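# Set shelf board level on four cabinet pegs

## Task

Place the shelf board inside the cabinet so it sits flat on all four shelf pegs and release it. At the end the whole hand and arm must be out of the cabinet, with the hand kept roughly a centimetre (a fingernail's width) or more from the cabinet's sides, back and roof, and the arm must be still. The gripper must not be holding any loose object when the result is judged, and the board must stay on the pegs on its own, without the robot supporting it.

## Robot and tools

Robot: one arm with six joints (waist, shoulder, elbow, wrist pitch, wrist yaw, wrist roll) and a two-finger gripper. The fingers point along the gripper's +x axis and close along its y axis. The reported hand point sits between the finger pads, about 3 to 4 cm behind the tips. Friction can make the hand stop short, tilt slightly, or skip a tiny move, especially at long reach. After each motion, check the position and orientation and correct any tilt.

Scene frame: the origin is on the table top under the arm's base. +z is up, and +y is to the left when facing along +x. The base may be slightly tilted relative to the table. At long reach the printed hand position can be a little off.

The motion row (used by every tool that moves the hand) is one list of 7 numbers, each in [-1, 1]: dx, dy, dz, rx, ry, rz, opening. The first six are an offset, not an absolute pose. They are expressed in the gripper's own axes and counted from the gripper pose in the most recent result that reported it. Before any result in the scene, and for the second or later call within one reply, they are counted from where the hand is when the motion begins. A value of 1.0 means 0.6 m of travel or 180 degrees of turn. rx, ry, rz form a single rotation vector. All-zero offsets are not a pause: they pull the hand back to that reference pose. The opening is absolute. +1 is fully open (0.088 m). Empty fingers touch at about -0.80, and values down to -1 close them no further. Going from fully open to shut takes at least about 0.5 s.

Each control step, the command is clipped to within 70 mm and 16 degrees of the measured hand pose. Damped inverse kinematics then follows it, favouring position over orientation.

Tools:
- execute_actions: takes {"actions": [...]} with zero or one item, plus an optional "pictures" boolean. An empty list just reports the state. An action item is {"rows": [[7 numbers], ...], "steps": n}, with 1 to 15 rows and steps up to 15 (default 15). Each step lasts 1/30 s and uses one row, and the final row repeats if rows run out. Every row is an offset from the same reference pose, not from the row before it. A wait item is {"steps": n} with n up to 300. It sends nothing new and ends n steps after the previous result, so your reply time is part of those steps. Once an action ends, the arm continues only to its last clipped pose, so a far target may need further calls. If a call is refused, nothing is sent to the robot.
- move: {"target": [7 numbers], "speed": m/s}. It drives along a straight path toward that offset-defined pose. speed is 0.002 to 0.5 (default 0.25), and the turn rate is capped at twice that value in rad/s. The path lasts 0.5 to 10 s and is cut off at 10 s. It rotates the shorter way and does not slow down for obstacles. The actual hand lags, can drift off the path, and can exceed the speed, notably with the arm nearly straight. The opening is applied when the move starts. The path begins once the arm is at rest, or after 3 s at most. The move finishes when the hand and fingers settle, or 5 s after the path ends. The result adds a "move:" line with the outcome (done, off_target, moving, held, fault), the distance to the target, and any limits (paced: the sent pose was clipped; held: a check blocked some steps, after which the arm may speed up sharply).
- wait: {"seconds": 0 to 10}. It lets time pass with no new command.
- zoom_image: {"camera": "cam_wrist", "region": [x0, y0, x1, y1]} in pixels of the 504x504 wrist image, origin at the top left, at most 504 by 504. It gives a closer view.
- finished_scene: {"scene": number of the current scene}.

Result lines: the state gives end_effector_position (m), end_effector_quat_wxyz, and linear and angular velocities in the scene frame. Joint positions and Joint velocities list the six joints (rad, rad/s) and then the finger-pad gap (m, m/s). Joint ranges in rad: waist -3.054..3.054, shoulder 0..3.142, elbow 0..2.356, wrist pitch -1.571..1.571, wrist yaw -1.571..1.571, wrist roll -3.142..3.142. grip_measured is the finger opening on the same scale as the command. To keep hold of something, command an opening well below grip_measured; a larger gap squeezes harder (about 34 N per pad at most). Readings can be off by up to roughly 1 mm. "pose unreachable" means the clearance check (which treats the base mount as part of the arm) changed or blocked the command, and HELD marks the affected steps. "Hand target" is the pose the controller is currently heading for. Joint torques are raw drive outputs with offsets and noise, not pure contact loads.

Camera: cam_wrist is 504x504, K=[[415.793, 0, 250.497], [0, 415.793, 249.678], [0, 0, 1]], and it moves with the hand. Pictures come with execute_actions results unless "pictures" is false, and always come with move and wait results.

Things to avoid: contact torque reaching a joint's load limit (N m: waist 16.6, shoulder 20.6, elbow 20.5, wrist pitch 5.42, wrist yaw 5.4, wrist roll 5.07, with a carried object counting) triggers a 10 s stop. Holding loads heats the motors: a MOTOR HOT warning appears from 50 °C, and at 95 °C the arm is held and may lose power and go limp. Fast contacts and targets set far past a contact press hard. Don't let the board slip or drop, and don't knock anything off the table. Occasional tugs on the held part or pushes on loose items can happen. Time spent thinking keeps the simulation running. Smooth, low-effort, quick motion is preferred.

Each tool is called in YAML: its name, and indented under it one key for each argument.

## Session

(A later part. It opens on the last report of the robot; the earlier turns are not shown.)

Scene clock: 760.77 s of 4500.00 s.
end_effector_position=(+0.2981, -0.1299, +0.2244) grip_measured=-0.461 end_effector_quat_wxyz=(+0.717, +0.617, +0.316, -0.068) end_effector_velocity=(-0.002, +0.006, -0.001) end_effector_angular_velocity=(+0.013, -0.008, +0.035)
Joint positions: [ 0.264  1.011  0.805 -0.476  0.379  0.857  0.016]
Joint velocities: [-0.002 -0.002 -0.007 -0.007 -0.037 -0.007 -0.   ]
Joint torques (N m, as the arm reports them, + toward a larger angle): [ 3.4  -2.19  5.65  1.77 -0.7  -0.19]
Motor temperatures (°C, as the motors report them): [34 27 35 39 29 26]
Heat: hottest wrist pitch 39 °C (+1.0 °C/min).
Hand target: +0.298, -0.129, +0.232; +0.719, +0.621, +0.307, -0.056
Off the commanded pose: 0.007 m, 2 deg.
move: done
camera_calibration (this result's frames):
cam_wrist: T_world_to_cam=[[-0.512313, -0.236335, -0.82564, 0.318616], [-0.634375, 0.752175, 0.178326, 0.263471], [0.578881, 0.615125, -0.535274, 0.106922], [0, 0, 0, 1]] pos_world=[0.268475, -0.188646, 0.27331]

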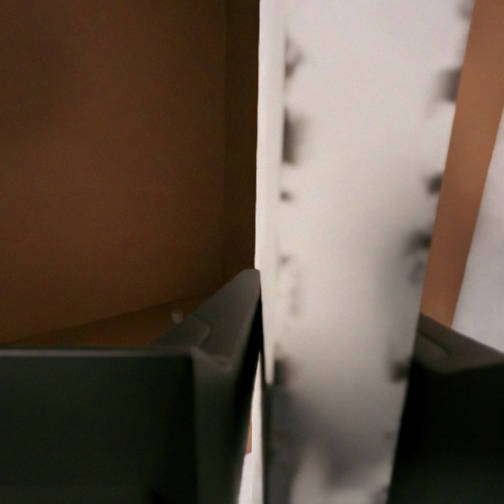

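move:
  target: [-0.123,-0.043,0.094,0,0,0,-0.95]
  speed: 0.04

move:
  target: [0,0,0,-0.194,-0.0545,0.175,-0.95]
  speed: 0.03

Scene clock: 783.67 s of 4500.00 s.
end_effector_position=(+0.2481, -0.2052, +0.2367) grip_measured=-0.461 end_effector_quat_wxyz=(+0.714, +0.613, +0.329, -0.076) end_effector_velocity=(-0.004, +0.001, -0.005) end_effector_angular_velocity=(-0.022, +0.018, +0.019)
Joint positions: [ 0.045  0.849  1.01  -0.829  0.222  0.724  0.016]
Joint velocities: [-0.007 -0.002 -0.002 -0.022  0.007 -0.022 -0.   ]
Joint torques (N m, as the arm reports them, + toward a larger angle): [ 1.88 -2.05  7.28  1.43 -0.72 -0.28]
Motor temperatures (°C, as the motors report them): [34 27 36 40 29 26]
Heat: hottest wrist pitch 40 °C (+5.0 °C/min).
Hand target: +0.248, -0.210, +0.245; +0.717, +0.618, +0.316, -0.068
Off the commanded pose: 0.009 m, 2 deg.
move: off_target
camera_calibration (this result's frames):
cam_wrist: T_world_to_cam=[[-0.535808, -0.244423, -0.808187, 0.28536], [-0.633682, 0.748977, 0.1936, 0.281756], [0.557993, 0.615866, -0.556195, 0.199083], [0, 0, 0, 1]] pos_world=[0.220356, -0.263889, 0.286806]

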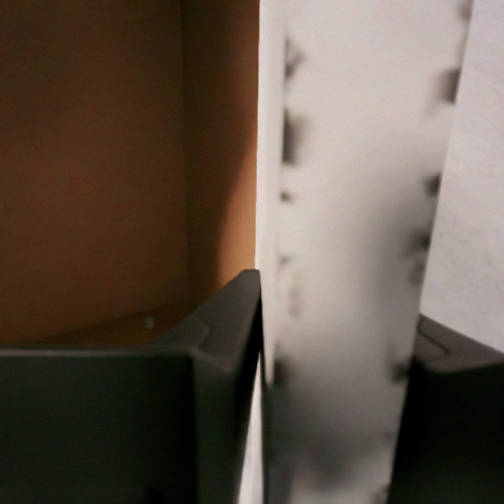

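Scene clock: 793.87 s of 4500.00 s.
end_effector_position=(+0.2487, -0.2048, +0.2306) grip_measured=-0.461 end_effector_quat_wxyz=(+0.845, +0.494, +0.181, +0.092) end_effector_velocity=(-0.002, +0.002, -0.002) end_effector_angular_velocity=(-0.001, +0.002, +0.005)
Joint positions: [-0.344  0.686  0.762 -0.51  -0.404  0.11   0.016]
Joint velocities: [-0.007 -0.007 -0.007 -0.007 -0.007 -0.007 -0.   ]
Joint torques (N m, as the arm reports them, + toward a larger angle): [ 1.21 -3.67  6.04  1.61 -1.06 -0.2 ]
Motor temperatures (°C, as the motors report them): [33 27 36 40 30 26]
Heat: hottest wrist pitch 40 °C (+4.0 °C/min).
Hand target: +0.248, -0.206, +0.237; +0.849, +0.491, +0.168, +0.099
Off the commanded pose: 0.006 m, 15 deg.
move: off_target (path cut at 10 s)
camera_calibration (this result's frames):
cam_wrist: T_world_to_cam=[[-0.0523455, -0.503655, -0.862318, 0.120074], [-0.713229, 0.623249, -0.320727, 0.395682], [0.698974, 0.598241, -0.391845, 0.1185], [0, 0, 0, 1]] pos_world=[0.205668, -0.257024, 0.276881]

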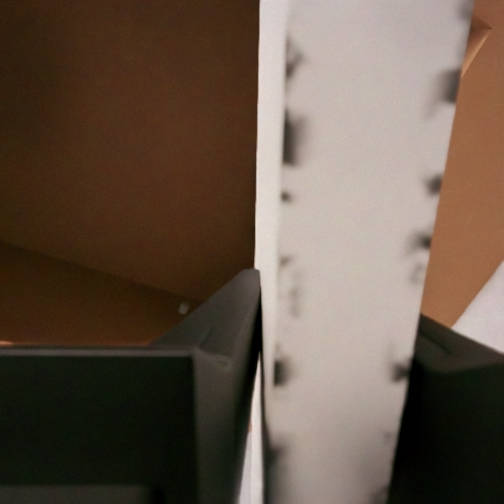

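move:
  target: [0,0.015,0.012,-0.061,-0.0276,0.0642,-0.95]
  speed: 0.05

Scene clock: 803.03 s of 4500.00 s.
end_effector_position=(+0.2515, -0.2071, +0.2379) grip_measured=-0.461 end_effector_quat_wxyz=(+0.881, +0.434, +0.093, +0.163) end_effector_velocity=(-0.002, +0.004, -0.003) end_effector_angular_velocity=(+0.013, +0.005, +0.020)
Joint positions: [-0.495  0.702  0.706 -0.377 -0.722 -0.089  0.016]
Joint velocities: [-0.012  0.002 -0.002 -0.022 -0.022 -0.007 -0.   ]
Joint torques (N m, as the arm reports them, + toward a larger angle): [ 1.38 -2.92  6.05  1.46 -1.03 -0.17]
Motor temperatures (°C, as the motors report them): [32 27 36 40 30 26]
Heat: hottest wrist pitch 40 °C (+0.0 °C/min).
Hand target: +0.252, -0.206, +0.242; +0.882, +0.430, +0.084, +0.171
Off the commanded pose: 0.004 m, 1 deg.
move: done
camera_calibration (this result's frames):
cam_wrist: T_world_to_cam=[[0.177989, -0.580862, -0.794304, 0.0352384], [-0.634952, 0.548876, -0.543665, 0.419437], [0.751769, 0.601111, -0.271126, 0.0794267], [0, 0, 0, 1]] pos_world=[0.20034, -0.257495, 0.277558]

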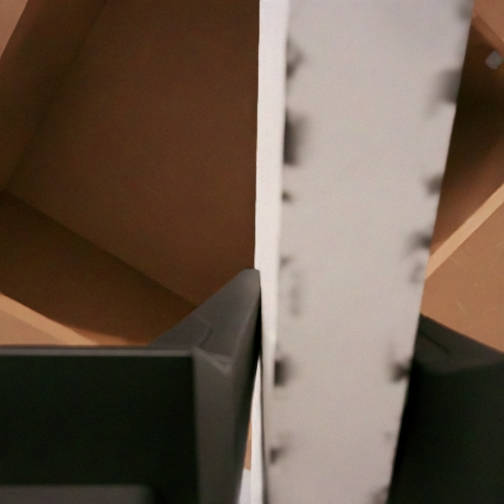

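move:
  target: [0.2,0.03,0.002,0,0,0,-0.95]
  speed: 0.035

Scene clock: 827.30 s of 4500.00 s.
end_effector_position=(+0.3571, -0.1510, +0.2373) grip_measured=-0.461 end_effector_quat_wxyz=(+0.881, +0.433, +0.110, +0.156) end_effector_velocity=(+0.000, -0.001, +0.004) end_effector_angular_velocity=(-0.005, -0.018, -0.002)
Joint positions: [-0.076  1.121  0.701  0.098 -0.3    0.065  0.016]
Joint velocities: [ 0.002 -0.002  0.002  0.007 -0.007 -0.007 -0.   ]
Joint torques (N m, as the arm reports them, + toward a larger angle): [ 3.99 -3.5   7.78  1.89 -0.74  0.31]
Motor temperatures (°C, as the motors report them): [32 27 37 40 31 26]
Heat: hottest wrist pitch 40 °C (+1.0 °C/min).
Hand target: +0.359, -0.154, +0.249; +0.881, +0.434, +0.093, +0.163
Off the commanded pose: 0.014 m, 2 deg.
move: off_target
camera_calibration (this result's frames):
cam_wrist: T_world_to_cam=[[0.151193, -0.586301, -0.795859, 0.0576479], [-0.656845, 0.542076, -0.524125, 0.457541], [0.738712, 0.602, -0.303151, -0.0214829], [0, 0, 0, 1]] pos_world=[0.307688, -0.201291, 0.279176]

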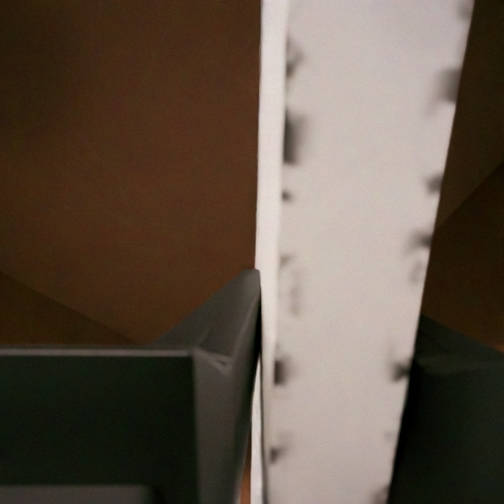

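move:
  target: [0.09,0.024,0.018,-0.006,-0.02,0.03,-0.95]
  speed: 0.025

Scene clock: 834.03 s of 4500.00 s.
end_effector_position=(+0.4057, -0.1294, +0.2386) grip_measured=-0.461 end_effector_quat_wxyz=(+0.880, +0.433, +0.079, +0.176) end_effector_velocity=(+0.002, -0.004, -0.002) end_effector_angular_velocity=(-0.009, +0.002, -0.015)
Joint positions: [-0.032  1.361  0.756  0.333 -0.317  0.079  0.016]
Joint velocities: [-0.007  0.002  0.002  0.007  0.007 -0.007 -0.   ]
Joint torques (N m, as the arm reports them, + toward a larger angle): [ 5.14 -4.03  7.56  1.89 -0.9   0.3 ]
Motor temperatures (°C, as the motors report them): [33 27 37 40 31 26]
Heat: hottest wrist pitch 40 °C (+0.0 °C/min).
Hand target: +0.408, -0.131, +0.252; +0.880, +0.434, +0.061, +0.185
Off the commanded pose: 0.014 m, 2 deg.
move: off_target
camera_calibration (this result's frames):
cam_wrist: T_world_to_cam=[[0.213087, -0.573473, -0.791026, 0.0393835], [-0.621046, 0.545511, -0.562779, 0.473526], [0.754252, 0.611184, -0.239911, -0.0901806], [0, 0, 0, 1]] pos_world=[0.353708, -0.180612, 0.276009]

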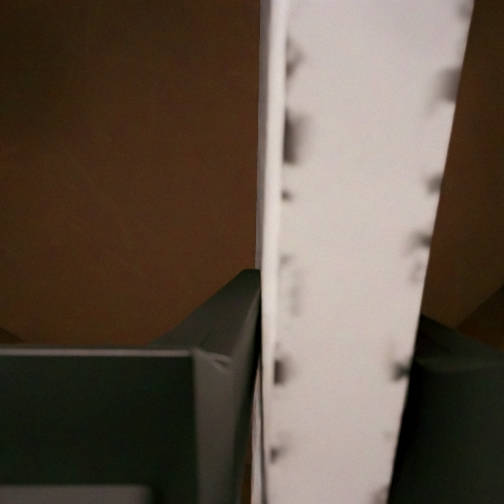

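move:
  target: [0.067,0.022,0.016,0,0,0,-0.95]
  speed: 0.02

Scene clock: 837.93 s of 4500.00 s.
end_effector_position=(+0.4400, -0.1156, +0.2424) grip_measured=-0.461 end_effector_quat_wxyz=(+0.882, +0.432, +0.093, +0.165) end_effector_velocity=(-0.001, +0.002, -0.003) end_effector_angular_velocity=(-0.005, +0.003, +0.012)
Joint positions: [ 0.028  1.504  0.865  0.352 -0.23   0.094  0.016]
Joint velocities: [-0.002  0.002 -0.002 -0.007 -0.007 -0.007 -0.   ]
Joint torques (N m, as the arm reports them, + toward a larger angle): [ 6.2  -4.24  7.57  1.74 -0.84  0.25]
Motor temperatures (°C, as the motors report them): [33 27 38 41 31 26]
Heat: hottest wrist pitch 41 °C (+1.0 °C/min).
Hand target: +0.442, -0.114, +0.255; +0.880, +0.433, +0.079, +0.176
Off the commanded pose: 0.013 m, 2 deg.
move: off_target
camera_calibration (this result's frames):
cam_wrist: T_world_to_cam=[[0.182789, -0.582243, -0.7922, 0.0555936], [-0.63677, 0.543817, -0.546614, 0.492217], [0.749074, 0.604364, -0.271352, -0.114458], [0, 0, 0, 1]] pos_world=[0.389005, -0.166133, 0.282036]

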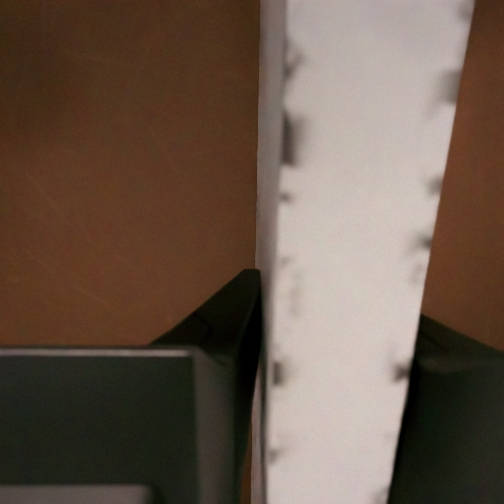

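move:
  target: [0.005,0.015,0.012,0.105,0,0,-0.95]
  speed: 0.03

Scene clock: 844.97 s of 4500.00 s.
end_effector_position=(+0.4411, -0.1223, +0.2260) grip_measured=-0.438 end_effector_quat_wxyz=(+0.809, +0.559, +0.144, +0.112) end_effector_velocity=(-0.002, +0.000, -0.006) end_effector_angular_velocity=(+0.004, +0.028, +0.005)
Joint positions: [ 0.015  1.505  0.872  0.308 -0.159  0.398  0.018]
Joint velocities: [-0.007 -0.002 -0.002 -0.022  0.007  0.007  0.   ]
Joint torques (N m, as the arm reports them, + toward a larger angle): [ 7.85 -5.23  7.97  1.91 -1.81  1.4 ]
Motor temperatures (°C, as the motors report them): [35 27 38 41 32 26]
Heat: hottest wrist pitch 41 °C (+1.0 °C/min).
Hand target: +0.442, -0.115, +0.253; +0.799, +0.571, +0.120, +0.148
Off the commanded pose: 0.029 m, 5 deg.
move: off_target
camera_calibration (this result's frames):
cam_wrist: T_world_to_cam=[[-0.00752742, -0.359703, -0.933036, 0.181488], [-0.683348, 0.683056, -0.257818, 0.459936], [0.730054, 0.635648, -0.250944, -0.108122], [0, 0, 0, 1]] pos_world=[0.394598, -0.180153, 0.260782]

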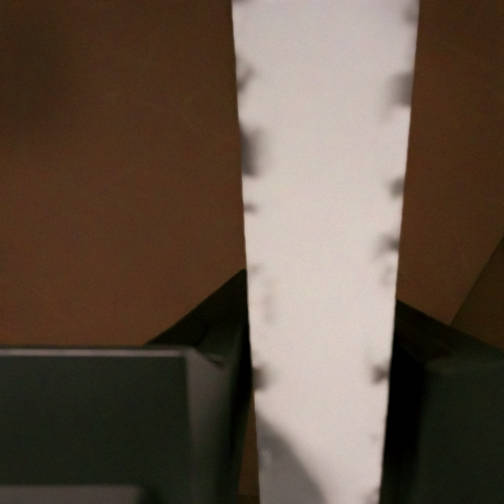

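move:
  target: [0,0.02,0.02,-0.09,0,0,-0.95]
  speed: 0.03

Scene clock: 852.93 s of 4500.00 s.
end_effector_position=(+0.4439, -0.1288, +0.2219) grip_measured=-0.461 end_effector_quat_wxyz=(+0.876, +0.444, +0.149, +0.115) end_effector_velocity=(-0.001, +0.005, -0.008) end_effector_angular_velocity=(-0.010, +0.027, +0.017)
Joint positions: [ 0.011  1.509  0.911  0.242 -0.12   0.131  0.016]
Joint velocities: [-0.002  0.007 -0.002 -0.022  0.007 -0.007 -0.   ]
Joint torques (N m, as the arm reports them, + toward a larger angle): [ 6.7  -5.87  7.43  1.52 -1.05 -0.4 ]
Motor temperatures (°C, as the motors report them): [37 28 39 41 32 26]
Heat: hottest wrist pitch 41 °C (+1.0 °C/min).
Hand target: +0.445, -0.129, +0.241; +0.880, +0.439, +0.126, +0.131
Off the commanded pose: 0.019 m, 3 deg.
move: off_target
camera_calibration (this result's frames):
cam_wrist: T_world_to_cam=[[0.0409838, -0.588005, -0.807818, 0.096651], [-0.687457, 0.570114, -0.449859, 0.495134], [0.725068, 0.573777, -0.380863, -0.0840068], [0, 0, 0, 1]] pos_world=[0.397333, -0.17725, 0.268822]

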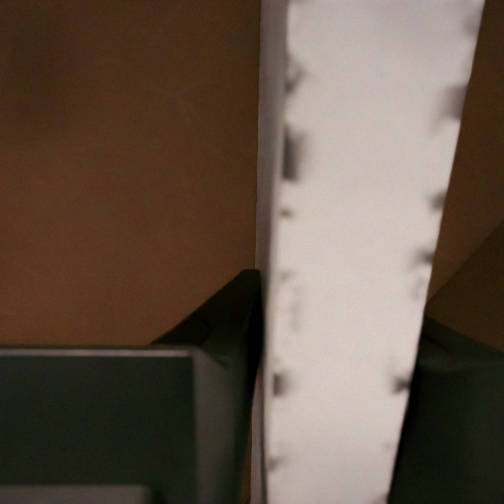

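move:
  target: [0,0.053,0.04,-0.02,-0.03,0.07,-0.95]
  speed: 0.03

Scene clock: 861.37 s of 4500.00 s.
end_effector_position=(+0.4483, -0.1256, +0.2494) grip_measured=-0.461 end_effector_quat_wxyz=(+0.876, +0.439, +0.072, +0.187) end_effector_velocity=(-0.000, +0.002, +0.001) end_effector_angular_velocity=(-0.005, -0.011, +0.005)
Joint positions: [-0.006  1.529  0.915  0.351 -0.319  0.098  0.016]
Joint velocities: [ 0.002  0.002 -0.002  0.007 -0.007 -0.007 -0.   ]
Joint torques (N m, as the arm reports them, + toward a larger angle): [ 5.4  -4.82  7.37  1.89 -0.86 -0.22]
Motor temperatures (°C, as the motors report them): [38 28 39 41 32 26]
Heat: hottest wrist pitch 41 °C (+1.0 °C/min).
Hand target: +0.450, -0.128, +0.261; +0.878, +0.435, +0.054, +0.194
Off the commanded pose: 0.012 m, 2 deg.
move: off_target
camera_calibration (this result's frames):
cam_wrist: T_world_to_cam=[[0.235612, -0.5561, -0.797019, 0.0346083], [-0.618482, 0.5468, -0.564349, 0.503378], [0.749645, 0.625909, -0.215105, -0.124311], [0, 0, 0, 1]] pos_world=[0.396364, -0.178194, 0.284924]

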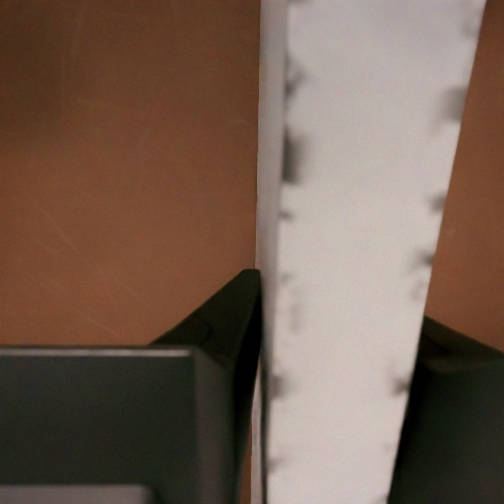

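move:
  target: [0,0.015,0.012,0.085,0,0,-0.95]
  speed: 0.03

Scene clock: 869.80 s of 4500.00 s.
end_effector_position=(+0.4479, -0.1233, +0.2451) grip_measured=-0.461 end_effector_quat_wxyz=(+0.811, +0.550, +0.114, +0.166) end_effector_velocity=(+0.000, -0.005, -0.001) end_effector_angular_velocity=(+0.000, +0.011, -0.025)
Joint positions: [ 0.002  1.527  0.921  0.313 -0.284  0.362  0.016]
Joint velocities: [-0.002 -0.007 -0.002  0.007  0.022  0.007 -0.   ]
Joint torques (N m, as the arm reports them, + toward a larger angle): [ 6.07 -6.16  7.37  1.46 -0.79  0.36]
Motor temperatures (°C, as the motors report them): [39 28 39 41 32 26]
Heat: hottest wrist pitch 41 °C (+1.0 °C/min).
Hand target: +0.448, -0.126, +0.261; +0.810, +0.552, +0.096, +0.176
Off the commanded pose: 0.016 m, 2 deg.
move: off_target
camera_calibration (this result's frames):
cam_wrist: T_world_to_cam=[[0.115567, -0.351543, -0.929011, 0.143932], [-0.687338, 0.646895, -0.330292, 0.485307], [0.717085, 0.676715, -0.16687, -0.11733], [0, 0, 0, 1]] pos_world=[0.401072, -0.183946, 0.274428]

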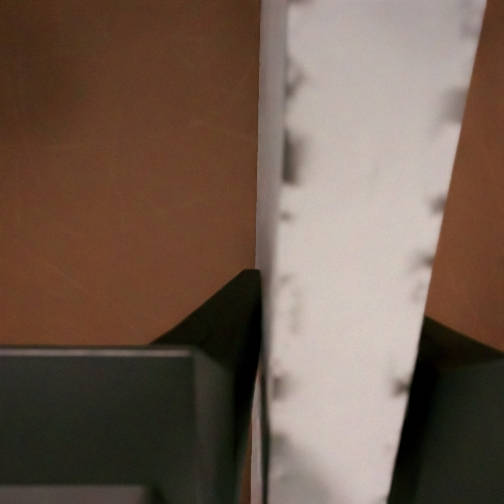

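move:
  target: [0,0.02,-0.008,0.12,-0.004,0.012,-0.95]
  speed: 0.03

Scene clock: 880.30 s of 4500.00 s.
end_effector_position=(+0.4471, -0.1214, +0.2434) grip_measured=-0.461 end_effector_quat_wxyz=(+0.695, +0.694, +0.132, +0.134) end_effector_velocity=(-0.003, +0.005, -0.002) end_effector_angular_velocity=(-0.001, -0.000, +0.029)
Joint positions: [ 0.009  1.528  0.891  0.366 -0.263  0.746  0.016]
Joint velocities: [-0.002 -0.002 -0.002 -0.022 -0.022 -0.007 -0.   ]
Joint torques (N m, as the arm reports them, + toward a larger angle): [ 6.34 -5.58  4.85  1.66 -1.04  0.35]
Motor temperatures (°C, as the motors report them): [40 29 39 42 32 26]
Heat: hottest wrist pitch 42 °C (+2.0 °C/min).
Hand target: +0.444, -0.115, +0.254; +0.691, +0.695, +0.127, +0.153
Off the commanded pose: 0.013 m, 2 deg.
move: off_target
camera_calibration (this result's frames):
cam_wrist: T_world_to_cam=[[-0.0252825, -0.0126513, -0.9996, 0.264429], [-0.692989, 0.720899, 0.00840353, 0.411942], [0.720505, 0.692924, -0.0269934, -0.151962], [0, 0, 0, 1]] pos_world=[0.401646, -0.188324, 0.25676]

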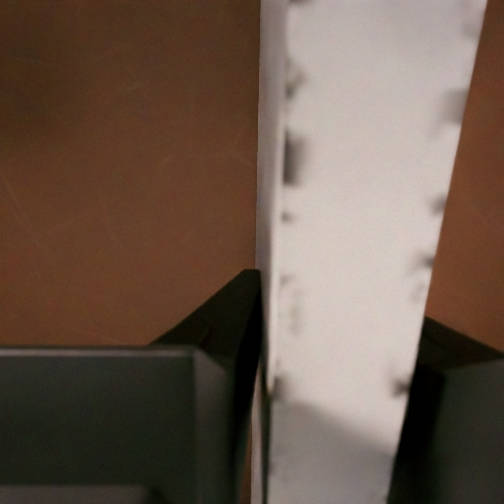

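move:
  target: [0,-0.08,0,0,0,0.01,-0.95]
  speed: 0.02

Scene clock: 885.43 s of 4500.00 s.
end_effector_position=(+0.4453, -0.1215, +0.2150) grip_measured=-0.461 end_effector_quat_wxyz=(+0.693, +0.694, +0.107, +0.162) end_effector_velocity=(-0.002, +0.001, +0.002) end_effector_angular_velocity=(-0.002, -0.015, +0.014)
Joint positions: [-0.084  1.583  0.812  0.542 -0.412  0.726  0.016]
Joint velocities: [-0.002 -0.007 -0.002 -0.007 -0.022 -0.007 -0.   ]
Joint torques (N m, as the arm reports them, + toward a larger angle): [ 2.44 -2.39  3.27  1.5  -0.13 -0.29]
Motor temperatures (°C, as the motors report them): [40 29 38 42 32 26]
Heat: hottest wrist pitch 42 °C (+2.0 °C/min).
Hand target: +0.446, -0.122, +0.196; +0.693, +0.696, +0.121, +0.145
Off the commanded pose: 0.020 m, 3 deg.
move: off_target
camera_calibration (this result's frames):
cam_wrist: T_world_to_cam=[[0.0477939, 0.00469454, -0.998846, 0.205401], [-0.69567, 0.717738, -0.0299139, 0.42009], [0.716769, 0.696297, 0.0375693, -0.163132], [0, 0, 0, 1]] pos_world=[0.399355, -0.18889, 0.223859]

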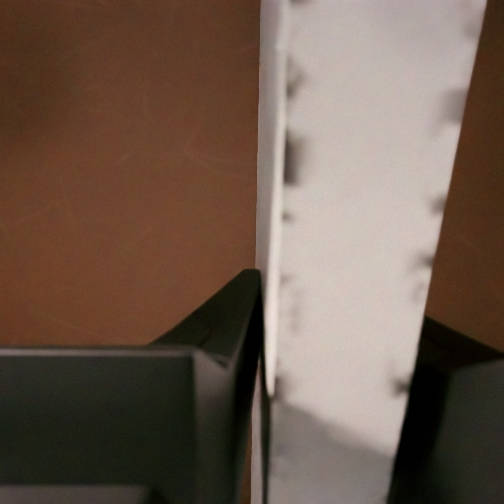

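move:
  target: [0,0,0,0,0,0,0.0]
  speed: 0.01

Scene clock: 890.50 s of 4500.00 s.
end_effector_position=(+0.4453, -0.1214, +0.2154) grip_measured=+0.002 end_effector_quat_wxyz=(+0.694, +0.694, +0.106, +0.162) end_effector_velocity=(-0.001, +0.001, -0.001) end_effector_angular_velocity=(+0.009, +0.004, +0.009)
Joint positions: [-0.083  1.584  0.812  0.545 -0.411  0.727  0.039]
Joint velocities: [-0.002 -0.002 -0.002 -0.007 -0.007  0.007  0.   ]
Joint torques (N m, as the arm reports them, + toward a larger angle): [ 4.78 -5.22  4.82  0.97 -0.48 -0.05]
Motor temperatures (°C, as the motors report them): [39 28 38 41 31 26]
Heat: hottest wrist pitch 41 °C (+1.0 °C/min).
Hand target: +0.445, -0.121, +0.215; +0.693, +0.694, +0.108, +0.162
Off the commanded pose: 0.000 m, 0 deg.
move: done
camera_calibration (this result's frames):
cam_wrist: T_world_to_cam=[[0.0492724, 0.00450971, -0.998775, 0.205076], [-0.694515, 0.718809, -0.0310168, 0.419942], [0.717789, 0.695193, 0.0385496, -0.164083], [0, 0, 0, 1]] pos_world=[0.399329, -0.188714, 0.224176]

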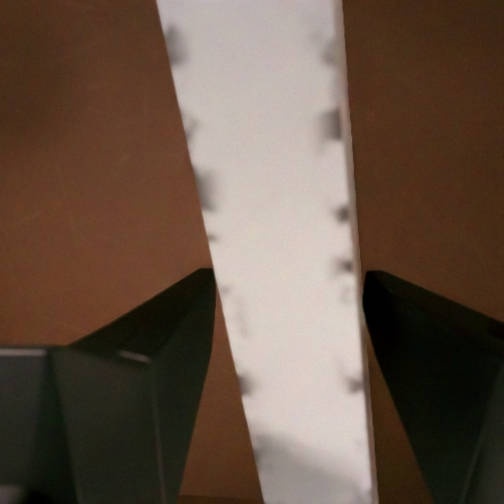

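move:
  target: [0.008,0,0,0,0,0,-0.95]
  speed: 0.01

move:
  target: [-0.03,0.04,0,0,0,-0.03,-0.95]
  speed: 0.02

Scene clock: 898.90 s of 4500.00 s.
end_effector_position=(+0.4472, -0.1214, +0.2160) grip_measured=-0.461 end_effector_quat_wxyz=(+0.693, +0.695, +0.106, +0.160) end_effector_velocity=(-0.001, +0.000, +0.003) end_effector_angular_velocity=(-0.002, -0.022, +0.007)
Joint positions: [-0.079  1.589  0.818  0.545 -0.402  0.731  0.016]
Joint velocities: [-0.002 -0.002 -0.002  0.007 -0.022 -0.007 -0.   ]
Joint torques (N m, as the arm reports them, + toward a larger angle): [ 4.83 -3.99  5.83  1.49 -0.56 -0.13]
Motor temperatures (°C, as the motors report them): [39 28 37 40 31 26]
Heat: hottest wrist pitch 40 °C (-1.0 °C/min).
Hand target: +0.450, -0.120, +0.216; +0.694, +0.694, +0.106, +0.162
Off the commanded pose: 0.003 m, 0 deg.
After step 90, 4.70 s passed at rest.
move: done
camera_calibration (this result's frames):
cam_wrist: T_world_to_cam=[[0.045474, 0.00646453, -0.998945, 0.207593], [-0.691978, 0.72142, -0.0268317, 0.419478], [0.720485, 0.692467, 0.0372792, -0.166722], [0, 0, 0, 1]] pos_world=[0.40095, -0.188512, 0.224844]

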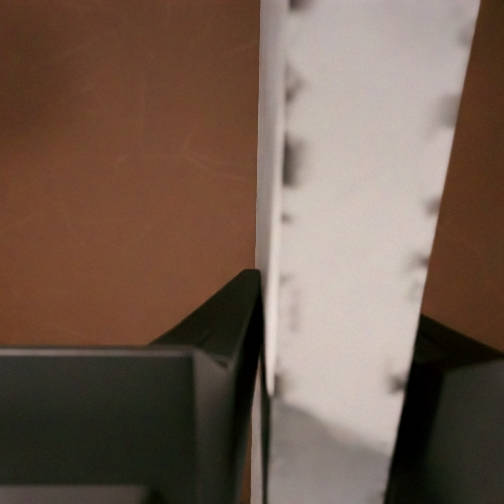

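Scene clock: 901.47 s of 4500.00 s.
end_effector_position=(+0.4298, -0.1293, +0.2214) grip_measured=-0.461 end_effector_quat_wxyz=(+0.698, +0.691, +0.153, +0.107) end_effector_velocity=(-0.003, +0.003, +0.000) end_effector_angular_velocity=(+0.001, -0.004, +0.025)
Joint positions: [-0.035  1.465  0.829  0.323 -0.25   0.728  0.016]
Joint velocities: [-0.002 -0.007 -0.002 -0.022 -0.022 -0.007 -0.   ]
Joint torques (N m, as the arm reports them, + toward a larger angle): [ 6.27 -6.14  6.55  1.33 -1.    0.  ]
Motor temperatures (°C, as the motors report them): [39 29 37 40 31 26]
Heat: hottest wrist pitch 40 °C (-1.0 °C/min).
Hand target: +0.429, -0.128, +0.238; +0.700, +0.689, +0.139, +0.127
Off the commanded pose: 0.017 m, 3 deg.
move: off_target
camera_calibration (this result's frames):
cam_wrist: T_world_to_cam=[[-0.0899428, -0.0320054, -0.995433, 0.266228], [-0.684276, 0.728211, 0.0384145, 0.396401], [0.723655, 0.684606, -0.0873979, -0.123682], [0, 0, 0, 1]] pos_world=[0.384696, -0.195469, 0.238975]

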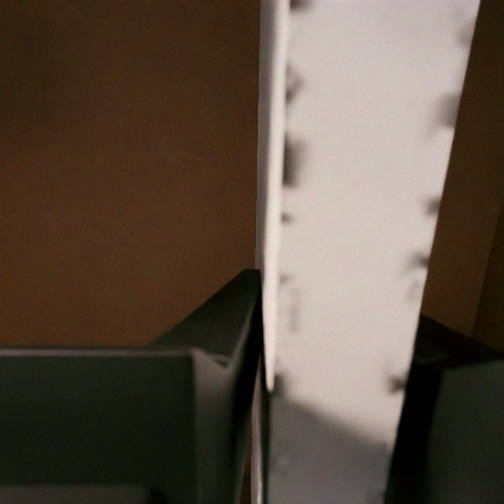

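move:
  target: [0.037,0.0,-0.008,0,0.007,0.025,-0.95]
  speed: 0.015

Scene clock: 925.93 s of 4500.00 s.
end_effector_position=(+0.4467, -0.1216, +0.2122) grip_measured=-0.461 end_effector_quat_wxyz=(+0.695, +0.694, +0.137, +0.127) end_effector_velocity=(-0.001, +0.000, +0.003) end_effector_angular_velocity=(-0.001, -0.021, +0.008)
Joint positions: [-0.057  1.565  0.84   0.441 -0.313  0.728  0.016]
Joint velocities: [-0.002 -0.002 -0.002  0.007 -0.022 -0.007  0.   ]
Joint torques (N m, as the arm reports them, + toward a larger angle): [ 5.87 -4.14  6.27  1.52 -0.95  0.31]
Motor temperatures (°C, as the motors report them): [41 29 38 40 32 26]
Heat: hottest waist 41 °C (-1.0 °C/min).
Hand target: +0.448, -0.117, +0.220; +0.692, +0.695, +0.133, +0.142
Off the commanded pose: 0.009 m, 2 deg.
move: off_target
camera_calibration (this result's frames):
cam_wrist: T_world_to_cam=[[-0.0411125, -0.0146832, -0.999047, 0.239867], [-0.689734, 0.723845, 0.0177453, 0.409014], [0.722894, 0.689806, -0.0398866, -0.151087], [0, 0, 0, 1]] pos_world=[0.401192, -0.18832, 0.226354]

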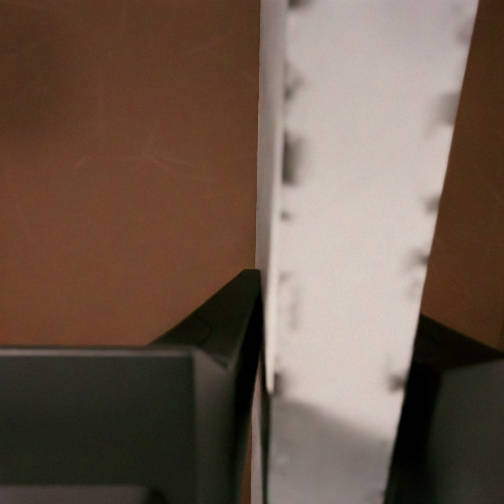

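move:
  target: [0,-0.035,-0.004,0,0,0.012,-0.95]
  speed: 0.012

Scene clock: 928.93 s of 4500.00 s.
end_effector_position=(+0.4440, -0.1215, +0.2146) grip_measured=-0.461 end_effector_quat_wxyz=(+0.694, +0.694, +0.104, +0.159) end_effector_velocity=(-0.002, +0.002, +0.001) end_effector_angular_velocity=(+0.012, -0.006, +0.019)
Joint positions: [-0.083  1.58   0.801  0.558 -0.405  0.728  0.016]
Joint velocities: [-0.002 -0.002 -0.002 -0.007 -0.022  0.007 -0.   ]
Joint torques (N m, as the arm reports them, + toward a larger angle): [ 2.46 -1.92  3.11  1.32 -0.14 -0.32]
Motor temperatures (°C, as the motors report them): [41 29 38 40 32 26]
Heat: hottest waist 41 °C (+0.0 °C/min).
Hand target: +0.444, -0.119, +0.192; +0.693, +0.696, +0.123, +0.140
Off the commanded pose: 0.024 m, 3 deg.
move: off_target
camera_calibration (this result's frames):
cam_wrist: T_world_to_cam=[[0.0488807, 0.00339601, -0.998799, 0.204364], [-0.688898, 0.724184, -0.0312521, 0.417312], [0.723208, 0.689598, 0.0377382, -0.165929], [0, 0, 0, 1]] pos_world=[0.397497, -0.18848, 0.223422]

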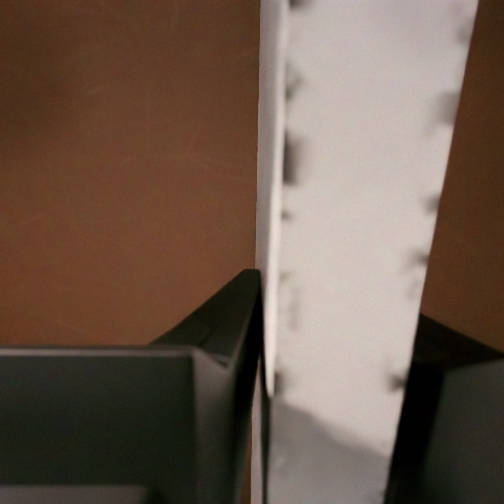

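move:
  target: [0,0.004,0,0,0,-0.075,-0.95]
  speed: 0.015

Scene clock: 970.80 s of 4500.00 s.
end_effector_position=(+0.4440, -0.1231, +0.2005) grip_measured=-0.461 end_effector_quat_wxyz=(+0.705, +0.678, +0.197, +0.058) end_effector_velocity=(-0.002, -0.000, +0.000) end_effector_angular_velocity=(-0.004, -0.004, +0.006)
Joint positions: [-0.016  1.538  0.894  0.244 -0.126  0.715  0.016]
Joint velocities: [-0.002 -0.007 -0.002 -0.007 -0.007 -0.007 -0.   ]
Joint torques (N m, as the arm reports them, + toward a larger angle): [ 6.46 -6.56  6.47  1.24 -0.98 -0.09]
Motor temperatures (°C, as the motors report them): [37 28 36 37 30 26]
Heat: hottest waist 37 °C (-3.0 °C/min).
Hand target: +0.444, -0.122, +0.217; +0.708, +0.677, +0.185, +0.077
Off the commanded pose: 0.017 m, 3 deg.
move: off_target
camera_calibration (this result's frames):
cam_wrist: T_world_to_cam=[[-0.214272, -0.0832103, -0.973223, 0.291358], [-0.673255, 0.734458, 0.0854325, 0.388893], [0.707683, 0.673533, -0.213395, -0.109087], [0, 0, 0, 1]] pos_world=[0.401452, -0.187908, 0.227053]

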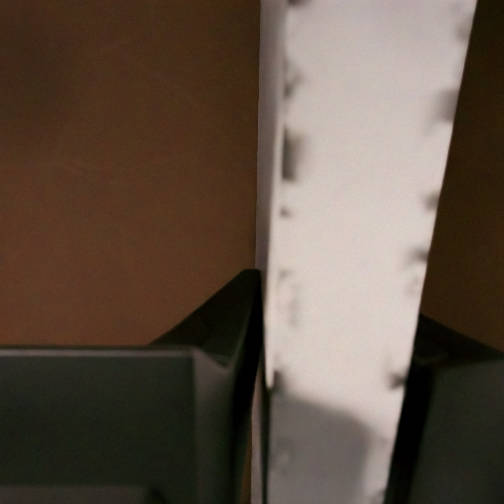

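move:
  target: [0.008,-0.012,-0.008,0,0,0,-0.95]
  speed: 0.01

Scene clock: 974.67 s of 4500.00 s.
end_effector_position=(+0.4451, -0.1227, +0.1923) grip_measured=-0.461 end_effector_quat_wxyz=(+0.706, +0.678, +0.196, +0.051) end_effector_velocity=(-0.001, +0.005, -0.002) end_effector_angular_velocity=(-0.011, -0.008, +0.029)
Joint positions: [-0.028  1.552  0.878  0.278 -0.124  0.712  0.016]
Joint velocities: [-0.002  0.007 -0.002 -0.007 -0.022 -0.022 -0.   ]
Joint torques (N m, as the arm reports them, + toward a larger angle): [ 5.3  -4.49  4.87  1.71 -0.66 -0.02]
Motor temperatures (°C, as the motors report them): [38 28 36 37 30 26]
Heat: hottest waist 38 °C (-2.0 °C/min).
Hand target: +0.445, -0.117, +0.193; +0.705, +0.678, +0.197, +0.058
Off the commanded pose: 0.005 m, 1 deg.
move: done
camera_calibration (this result's frames):
cam_wrist: T_world_to_cam=[[-0.220867, -0.083852, -0.971693, 0.2862], [-0.663894, 0.742772, 0.0868063, 0.386655], [0.714467, 0.664273, -0.219722, -0.114757], [0, 0, 0, 1]] pos_world=[0.4019, -0.186968, 0.21932]

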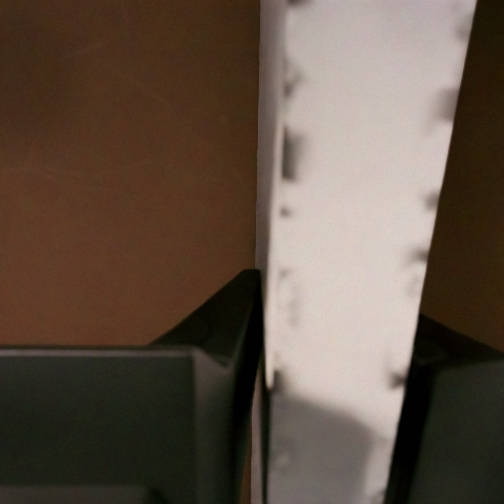

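move:
  target: [0,-0.018,0,0,0,0,-0.95]
  speed: 0.01

Scene clock: 977.33 s of 4500.00 s.
end_effector_position=(+0.4439, -0.1232, +0.1889) grip_measured=-0.461 end_effector_quat_wxyz=(+0.710, +0.676, +0.190, +0.059) end_effector_velocity=(-0.000, -0.001, +0.001) end_effector_angular_velocity=(-0.004, -0.011, -0.001)
Joint positions: [-0.044  1.553  0.862  0.305 -0.153  0.694  0.016]
Joint velocities: [-0.002 -0.002 -0.002  0.007 -0.007 -0.007 -0.   ]
Joint torques (N m, as the arm reports them, + toward a larger angle): [ 3.98 -4.67  3.86  1.25 -0.38  0.3 ]
Motor temperatures (°C, as the motors report them): [38 28 36 37 30 26]
Heat: hottest waist 38 °C (-3.0 °C/min).
Hand target: +0.443, -0.123, +0.182; +0.706, +0.678, +0.196, +0.051
Off the commanded pose: 0.007 m, 1 deg.
move: done
camera_calibration (this result's frames):
cam_wrist: T_world_to_cam=[[-0.200918, -0.090099, -0.975456, 0.273673], [-0.668825, 0.740174, 0.0693931, 0.391682], [0.715755, 0.666352, -0.208975, -0.116725], [0, 0, 0, 1]] pos_world=[0.400499, -0.187475, 0.215384]

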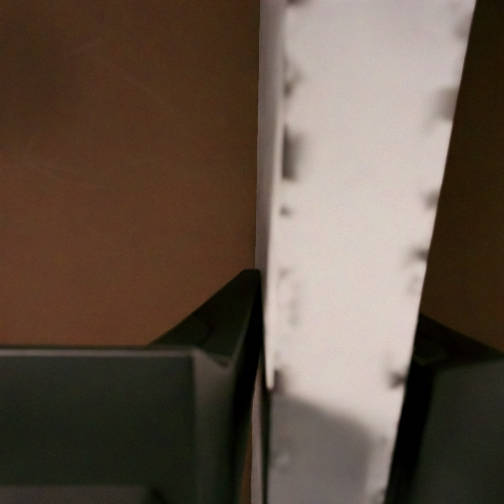

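execute_actions:
  actions:
    - {"rows":[[0,0,0,0,0,0,-0.45],[0,0,0,0,0,0,-0.42],[0,0,0,0,0,0,-0.39],[0,0,0,0,0,0,-0.36],[0,0,0,0,0,0,-0.33],[0,0,0,0,0,0,-0.3],[0,0,0,0,0,0,-0.27],[0,0,0,0,0,0,-0.24],[0,0,0,0,0,0,-0.21],[0,0,0,0,0,0,-0.18],[0,0,0,0,0,0,-0.15],[0,0,0,0,0,0,-0.12],[0,0,0,0,0,0,-0.09],[0,0,0,0,0,0,-0.06],[0,0,0,0,0,0,-0.03]],"steps":15}

execute_actions:
  actions:
    - {"rows":[[0,0,0,0,0,0,0.01],[0,0,0,0,0,0,0.05],[0,0,0,0,0,0,0.09],[0,0,0,0,0,0,0.13],[0,0,0,0,0,0,0.17],[0,0,0,0,0,0,0.21],[0,0,0,0,0,0,0.25],[0,0,0,0,0,0,0.29],[0,0,0,0,0,0,0.33],[0,0,0,0,0,0,0.37],[0,0,0,0,0,0,0.41],[0,0,0,0,0,0,0.45],[0,0,0,0,0,0,0.49],[0,0,0,0,0,0,0.53],[0,0,0,0,0,0,0.57]],"steps":15}

Scene clock: 986.30 s of 4500.00 s.
end_effector_position=(+0.4436, -0.1240, +0.1862) grip_measured=-0.110 end_effector_quat_wxyz=(+0.710, +0.675, +0.192, +0.055) end_effector_velocity=(-0.003, +0.003, -0.003) end_effector_angular_velocity=(-0.016, +0.005, +0.023)
Joint positions: [-0.049  1.554  0.861  0.302 -0.15   0.694  0.034]
Joint velocities: [-0.002 -0.002 -0.002 -0.022 -0.007 -0.022  0.045]
Joint torques (N m, as the arm reports them, + toward a larger angle): [ 5.08 -5.13  5.23  1.43 -0.58  0.  ]
Motor temperatures (°C, as the motors report them): [38 28 36 37 30 26]
Heat: hottest waist 38 °C (-3.0 °C/min).
Hand target: +0.444, -0.123, +0.189; +0.710, +0.675, +0.190, +0.059
Off the commanded pose: 0.003 m, 1 deg.
Steps of this call (steps 1 to 254: nothing new was sent; steps 255 to 269: all 15 steps of this action). Readings (end_effector_position):
255: (+0.4440, -0.1230, +0.1886)
256: (+0.4440, -0.1230, +0.1886)
258: (+0.4440, -0.1230, +0.1886)
262: (+0.4436, -0.1243, +0.1856)
269: the state above
camera_calibration (this result's frames):
cam_wrist: T_world_to_cam=[[-0.209524, -0.0910606, -0.973554, 0.274247], [-0.666639, 0.741689, 0.074098, 0.390652], [0.715327, 0.664534, -0.216106, -0.115198], [0, 0, 0, 1]] pos_world=[0.40029, -0.188216, 0.213153]

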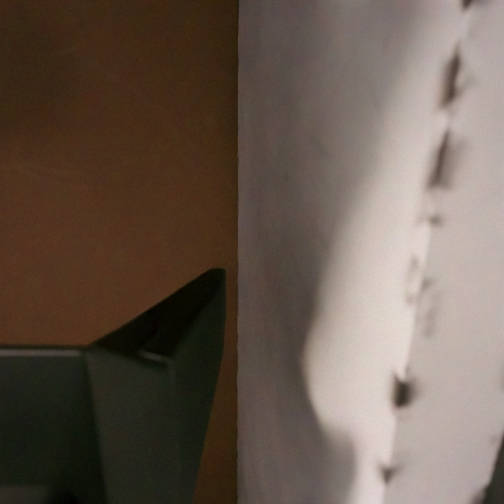

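Scene clock: 986.80 s of 4500.00 s.
end_effector_position=(+0.4436, -0.1240, +0.1862) grip_measured=+0.465 end_effector_quat_wxyz=(+0.710, +0.675, +0.192, +0.055) end_effector_velocity=(-0.001, -0.001, +0.004) end_effector_angular_velocity=(+0.014, -0.019, +0.002)
Joint positions: [-0.049  1.554  0.861  0.302 -0.15   0.694  0.062]
Joint velocities: [-0.002 -0.007 -0.002  0.007 -0.022  0.007  0.059]
Joint torques (N m, as the arm reports them, + toward a larger angle): [ 4.61 -5.08  5.02  1.16 -0.53  0.01]
Motor temperatures (°C, as the motors report them): [38 28 36 37 30 26]
Heat: hottest waist 38 °C (-3.0 °C/min).
Hand target: +0.444, -0.124, +0.186; +0.710, +0.675, +0.192, +0.055
Off the commanded pose: 0.000 m, 0 deg.
Steps of this call (steps 1 to 15: all 15 steps of this action). Readings (end_effector_position):
1: (+0.4436, -0.1240, +0.1862)
2: (+0.4436, -0.1240, +0.1862)
4: (+0.4436, -0.1240, +0.1862)
8: (+0.4436, -0.1240, +0.1862)
15: the state above
camera_calibration (this result's frames):
cam_wrist: T_world_to_cam=[[-0.209524, -0.0910606, -0.973554, 0.274247], [-0.666639, 0.741689, 0.074098, 0.390652], [0.715327, 0.664534, -0.216106, -0.115198], [0, 0, 0, 1]] pos_world=[0.40029, -0.188216, 0.213153]

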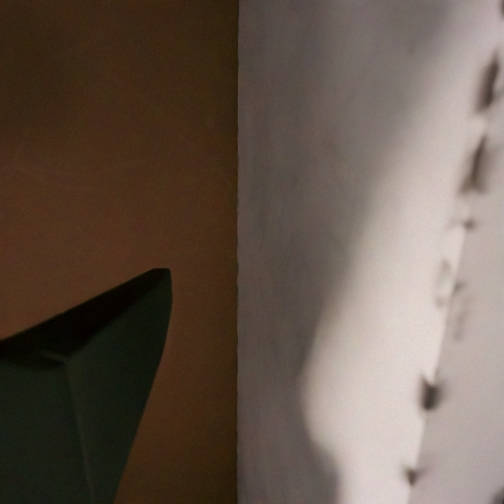

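execute_actions:
  actions:
    - {"rows":[[0,0,0,0,0,0,0.6],[0,0,0,0,0,0,0.64],[0,0,0,0,0,0,0.68],[0,0,0,0,0,0,0.72],[0,0,0,0,0,0,0.76],[0,0,0,0,0,0,0.8],[0,0,0,0,0,0,0.84],[0,0,0,0,0,0,0.88],[0,0,0,0,0,0,0.92],[0,0,0,0,0,0,0.96],[0,0,0,0,0,0,1]],"steps":15}

Scene clock: 990.03 s of 4500.00 s.
end_effector_position=(+0.4437, -0.1225, +0.1894) grip_measured=+0.986 end_effector_quat_wxyz=(+0.710, +0.675, +0.190, +0.060) end_effector_velocity=(-0.002, +0.004, +0.005) end_effector_angular_velocity=(+0.002, -0.021, +0.022)
Joint positions: [-0.043  1.553  0.861  0.304 -0.154  0.694  0.087]
Joint velocities: [ 0.007 -0.007 -0.002 -0.007 -0.022 -0.007  0.013]
Joint torques (N m, as the arm reports them, + toward a larger angle): [ 4.06 -4.74  5.06  1.15 -0.32 -0.04]
Motor temperatures (°C, as the motors report them): [38 28 36 37 30 26]
Heat: hottest waist 38 °C (-2.0 °C/min).
Hand target: +0.444, -0.124, +0.186; +0.710, +0.675, +0.193, +0.055
Off the commanded pose: 0.004 m, 1 deg.
Steps of this call (steps 1 to 82: nothing new was sent; steps 83 to 97: all 15 steps of this action). Readings (end_effector_position):
83: (+0.4436, -0.1240, +0.1862)
84: (+0.4436, -0.1240, +0.1862)
86: (+0.4436, -0.1240, +0.1862)
90: (+0.4436, -0.1240, +0.1862)
97: the state above
camera_calibration (this result's frames):
cam_wrist: T_world_to_cam=[[-0.199297, -0.0904609, -0.975755, 0.273468], [-0.670715, 0.738543, 0.0685237, 0.391736], [0.714438, 0.66811, -0.207863, -0.116303], [0, 0, 0, 1]] pos_world=[0.400335, -0.186873, 0.21582]

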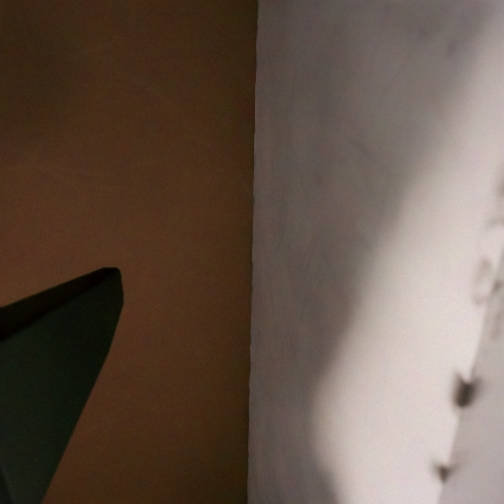

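move:
  target: [-0.1,-0.012,0,0,0,0,1]
  speed: 0.015

Scene clock: 997.63 s of 4500.00 s.
end_effector_position=(+0.3898, -0.1435, +0.1957) grip_measured=+1.000 end_effector_quat_wxyz=(+0.709, +0.677, +0.189, +0.061) end_effector_velocity=(-0.002, +0.000, -0.003) end_effector_angular_velocity=(-0.009, +0.009, +0.000)
Joint positions: [-0.095  1.304  0.733  0.183 -0.205  0.678  0.088]
Joint velocities: [-0.002 -0.007 -0.007 -0.007  0.007 -0.007  0.   ]
Joint torques (N m, as the arm reports them, + toward a larger angle): [ 3.12 -4.98  3.98  1.06 -0.52 -0.25]
Motor temperatures (°C, as the motors report them): [37 29 36 37 30 26]
Heat: hottest waist 37 °C (-2.0 °C/min).
Hand target: +0.387, -0.143, +0.194; +0.710, +0.675, +0.190, +0.060
Off the commanded pose: 0.003 m, 0 deg.
After step 90, 0.37 s passed at rest.
move: done
camera_calibration (this result's frames):
cam_wrist: T_world_to_cam=[[-0.197731, -0.0855546, -0.976516, 0.26721], [-0.669278, 0.739639, 0.0707185, 0.369828], [0.716218, 0.667544, -0.20351, -0.0640689], [0, 0, 0, 1]] pos_world=[0.346241, -0.207909, 0.221742]

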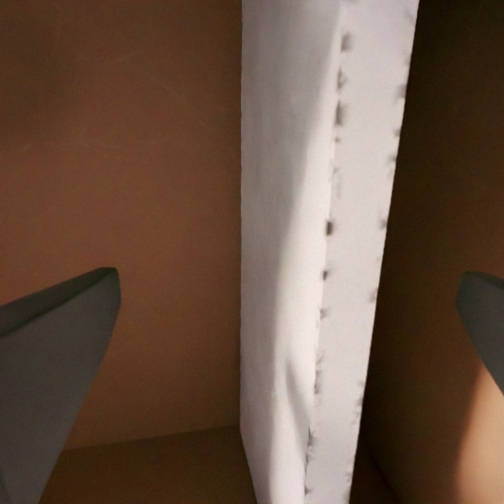

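move:
  target: [-0.25,0.03,0,0,0,0.05,1]
  speed: 0.08

Scene clock: 1001.23 s of 4500.00 s.
end_effector_position=(+0.2564, -0.1896, +0.2392) grip_measured=+1.000 end_effector_quat_wxyz=(+0.698, +0.693, +0.140, +0.117) end_effector_velocity=(-0.003, +0.002, -0.002) end_effector_angular_velocity=(+0.002, +0.008, +0.011)
Joint positions: [-0.367  0.671  0.645 -0.31  -0.586  0.62   0.088]
Joint velocities: [-0.007 -0.007 -0.002 -0.022 -0.007 -0.007  0.   ]
Joint torques (N m, as the arm reports them, + toward a larger angle): [ 0.65 -3.01  6.51  1.   -0.55 -0.28]
Motor temperatures (°C, as the motors report them): [37 29 36 37 30 26]
Heat: hottest waist 37 °C (-2.0 °C/min).
Hand target: +0.255, -0.193, +0.242; +0.702, +0.689, +0.135, +0.116
Off the commanded pose: 0.005 m, 1 deg.
move: done
camera_calibration (this result's frames):
cam_wrist: T_world_to_cam=[[-0.0595959, -0.0236779, -0.997942, 0.26087], [-0.682187, 0.730803, 0.0233998, 0.324595], [0.728745, 0.682177, -0.0597057, 0.0362406], [0, 0, 0, 1]] pos_world=[0.210571, -0.255761, 0.254902]

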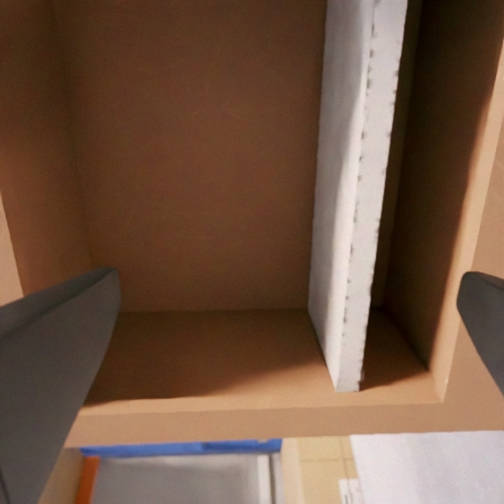

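move:
  target: [-0.05,0,0,-0.5,0,0,1]
  speed: 0.15

Scene clock: 1008.33 s of 4500.00 s.
end_effector_position=(+0.2296, -0.1976, +0.2378) grip_measured=+1.000 end_effector_quat_wxyz=(+0.982, +0.002, +0.019, +0.185) end_effector_velocity=(-0.002, +0.003, -0.003) end_effector_angular_velocity=(-0.021, -0.001, +0.013)
Joint positions: [-0.525  0.592  0.673 -0.47  -0.736 -1.015  0.088]
Joint velocities: [-0.007 -0.002 -0.002 -0.022 -0.007 -0.037  0.   ]
Joint torques (N m, as the arm reports them, + toward a larger angle): [ 0.53 -3.04  6.8   0.86 -0.6  -0.23]
Motor temperatures (°C, as the motors report them): [36 28 36 37 30 26]
Heat: hottest wrist pitch 37 °C (-2.0 °C/min).
Hand target: +0.229, -0.200, +0.241; +0.983, -0.004, +0.016, +0.181
Off the commanded pose: 0.004 m, 1 deg.
move: done
camera_calibration (this result's frames):
cam_wrist: T_world_to_cam=[[0.335655, -0.941915, -0.0114818, -0.249093], [-0.390942, -0.128203, -0.911443, 0.29786], [0.85703, 0.310419, -0.411266, 0.041814], [0, 0, 0, 1]] pos_world=[0.164219, -0.209417, 0.285819]

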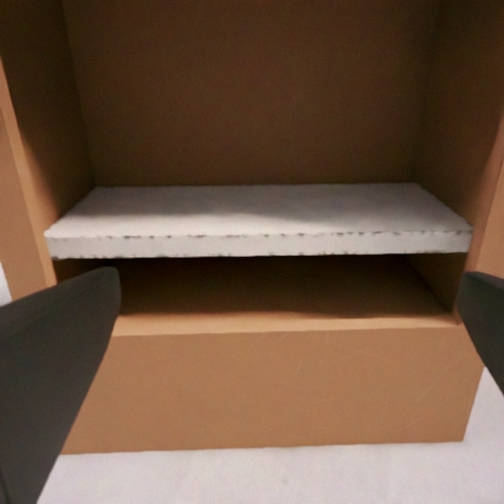

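finished_scene:
  scene: 2

The scene is finished: the task was done.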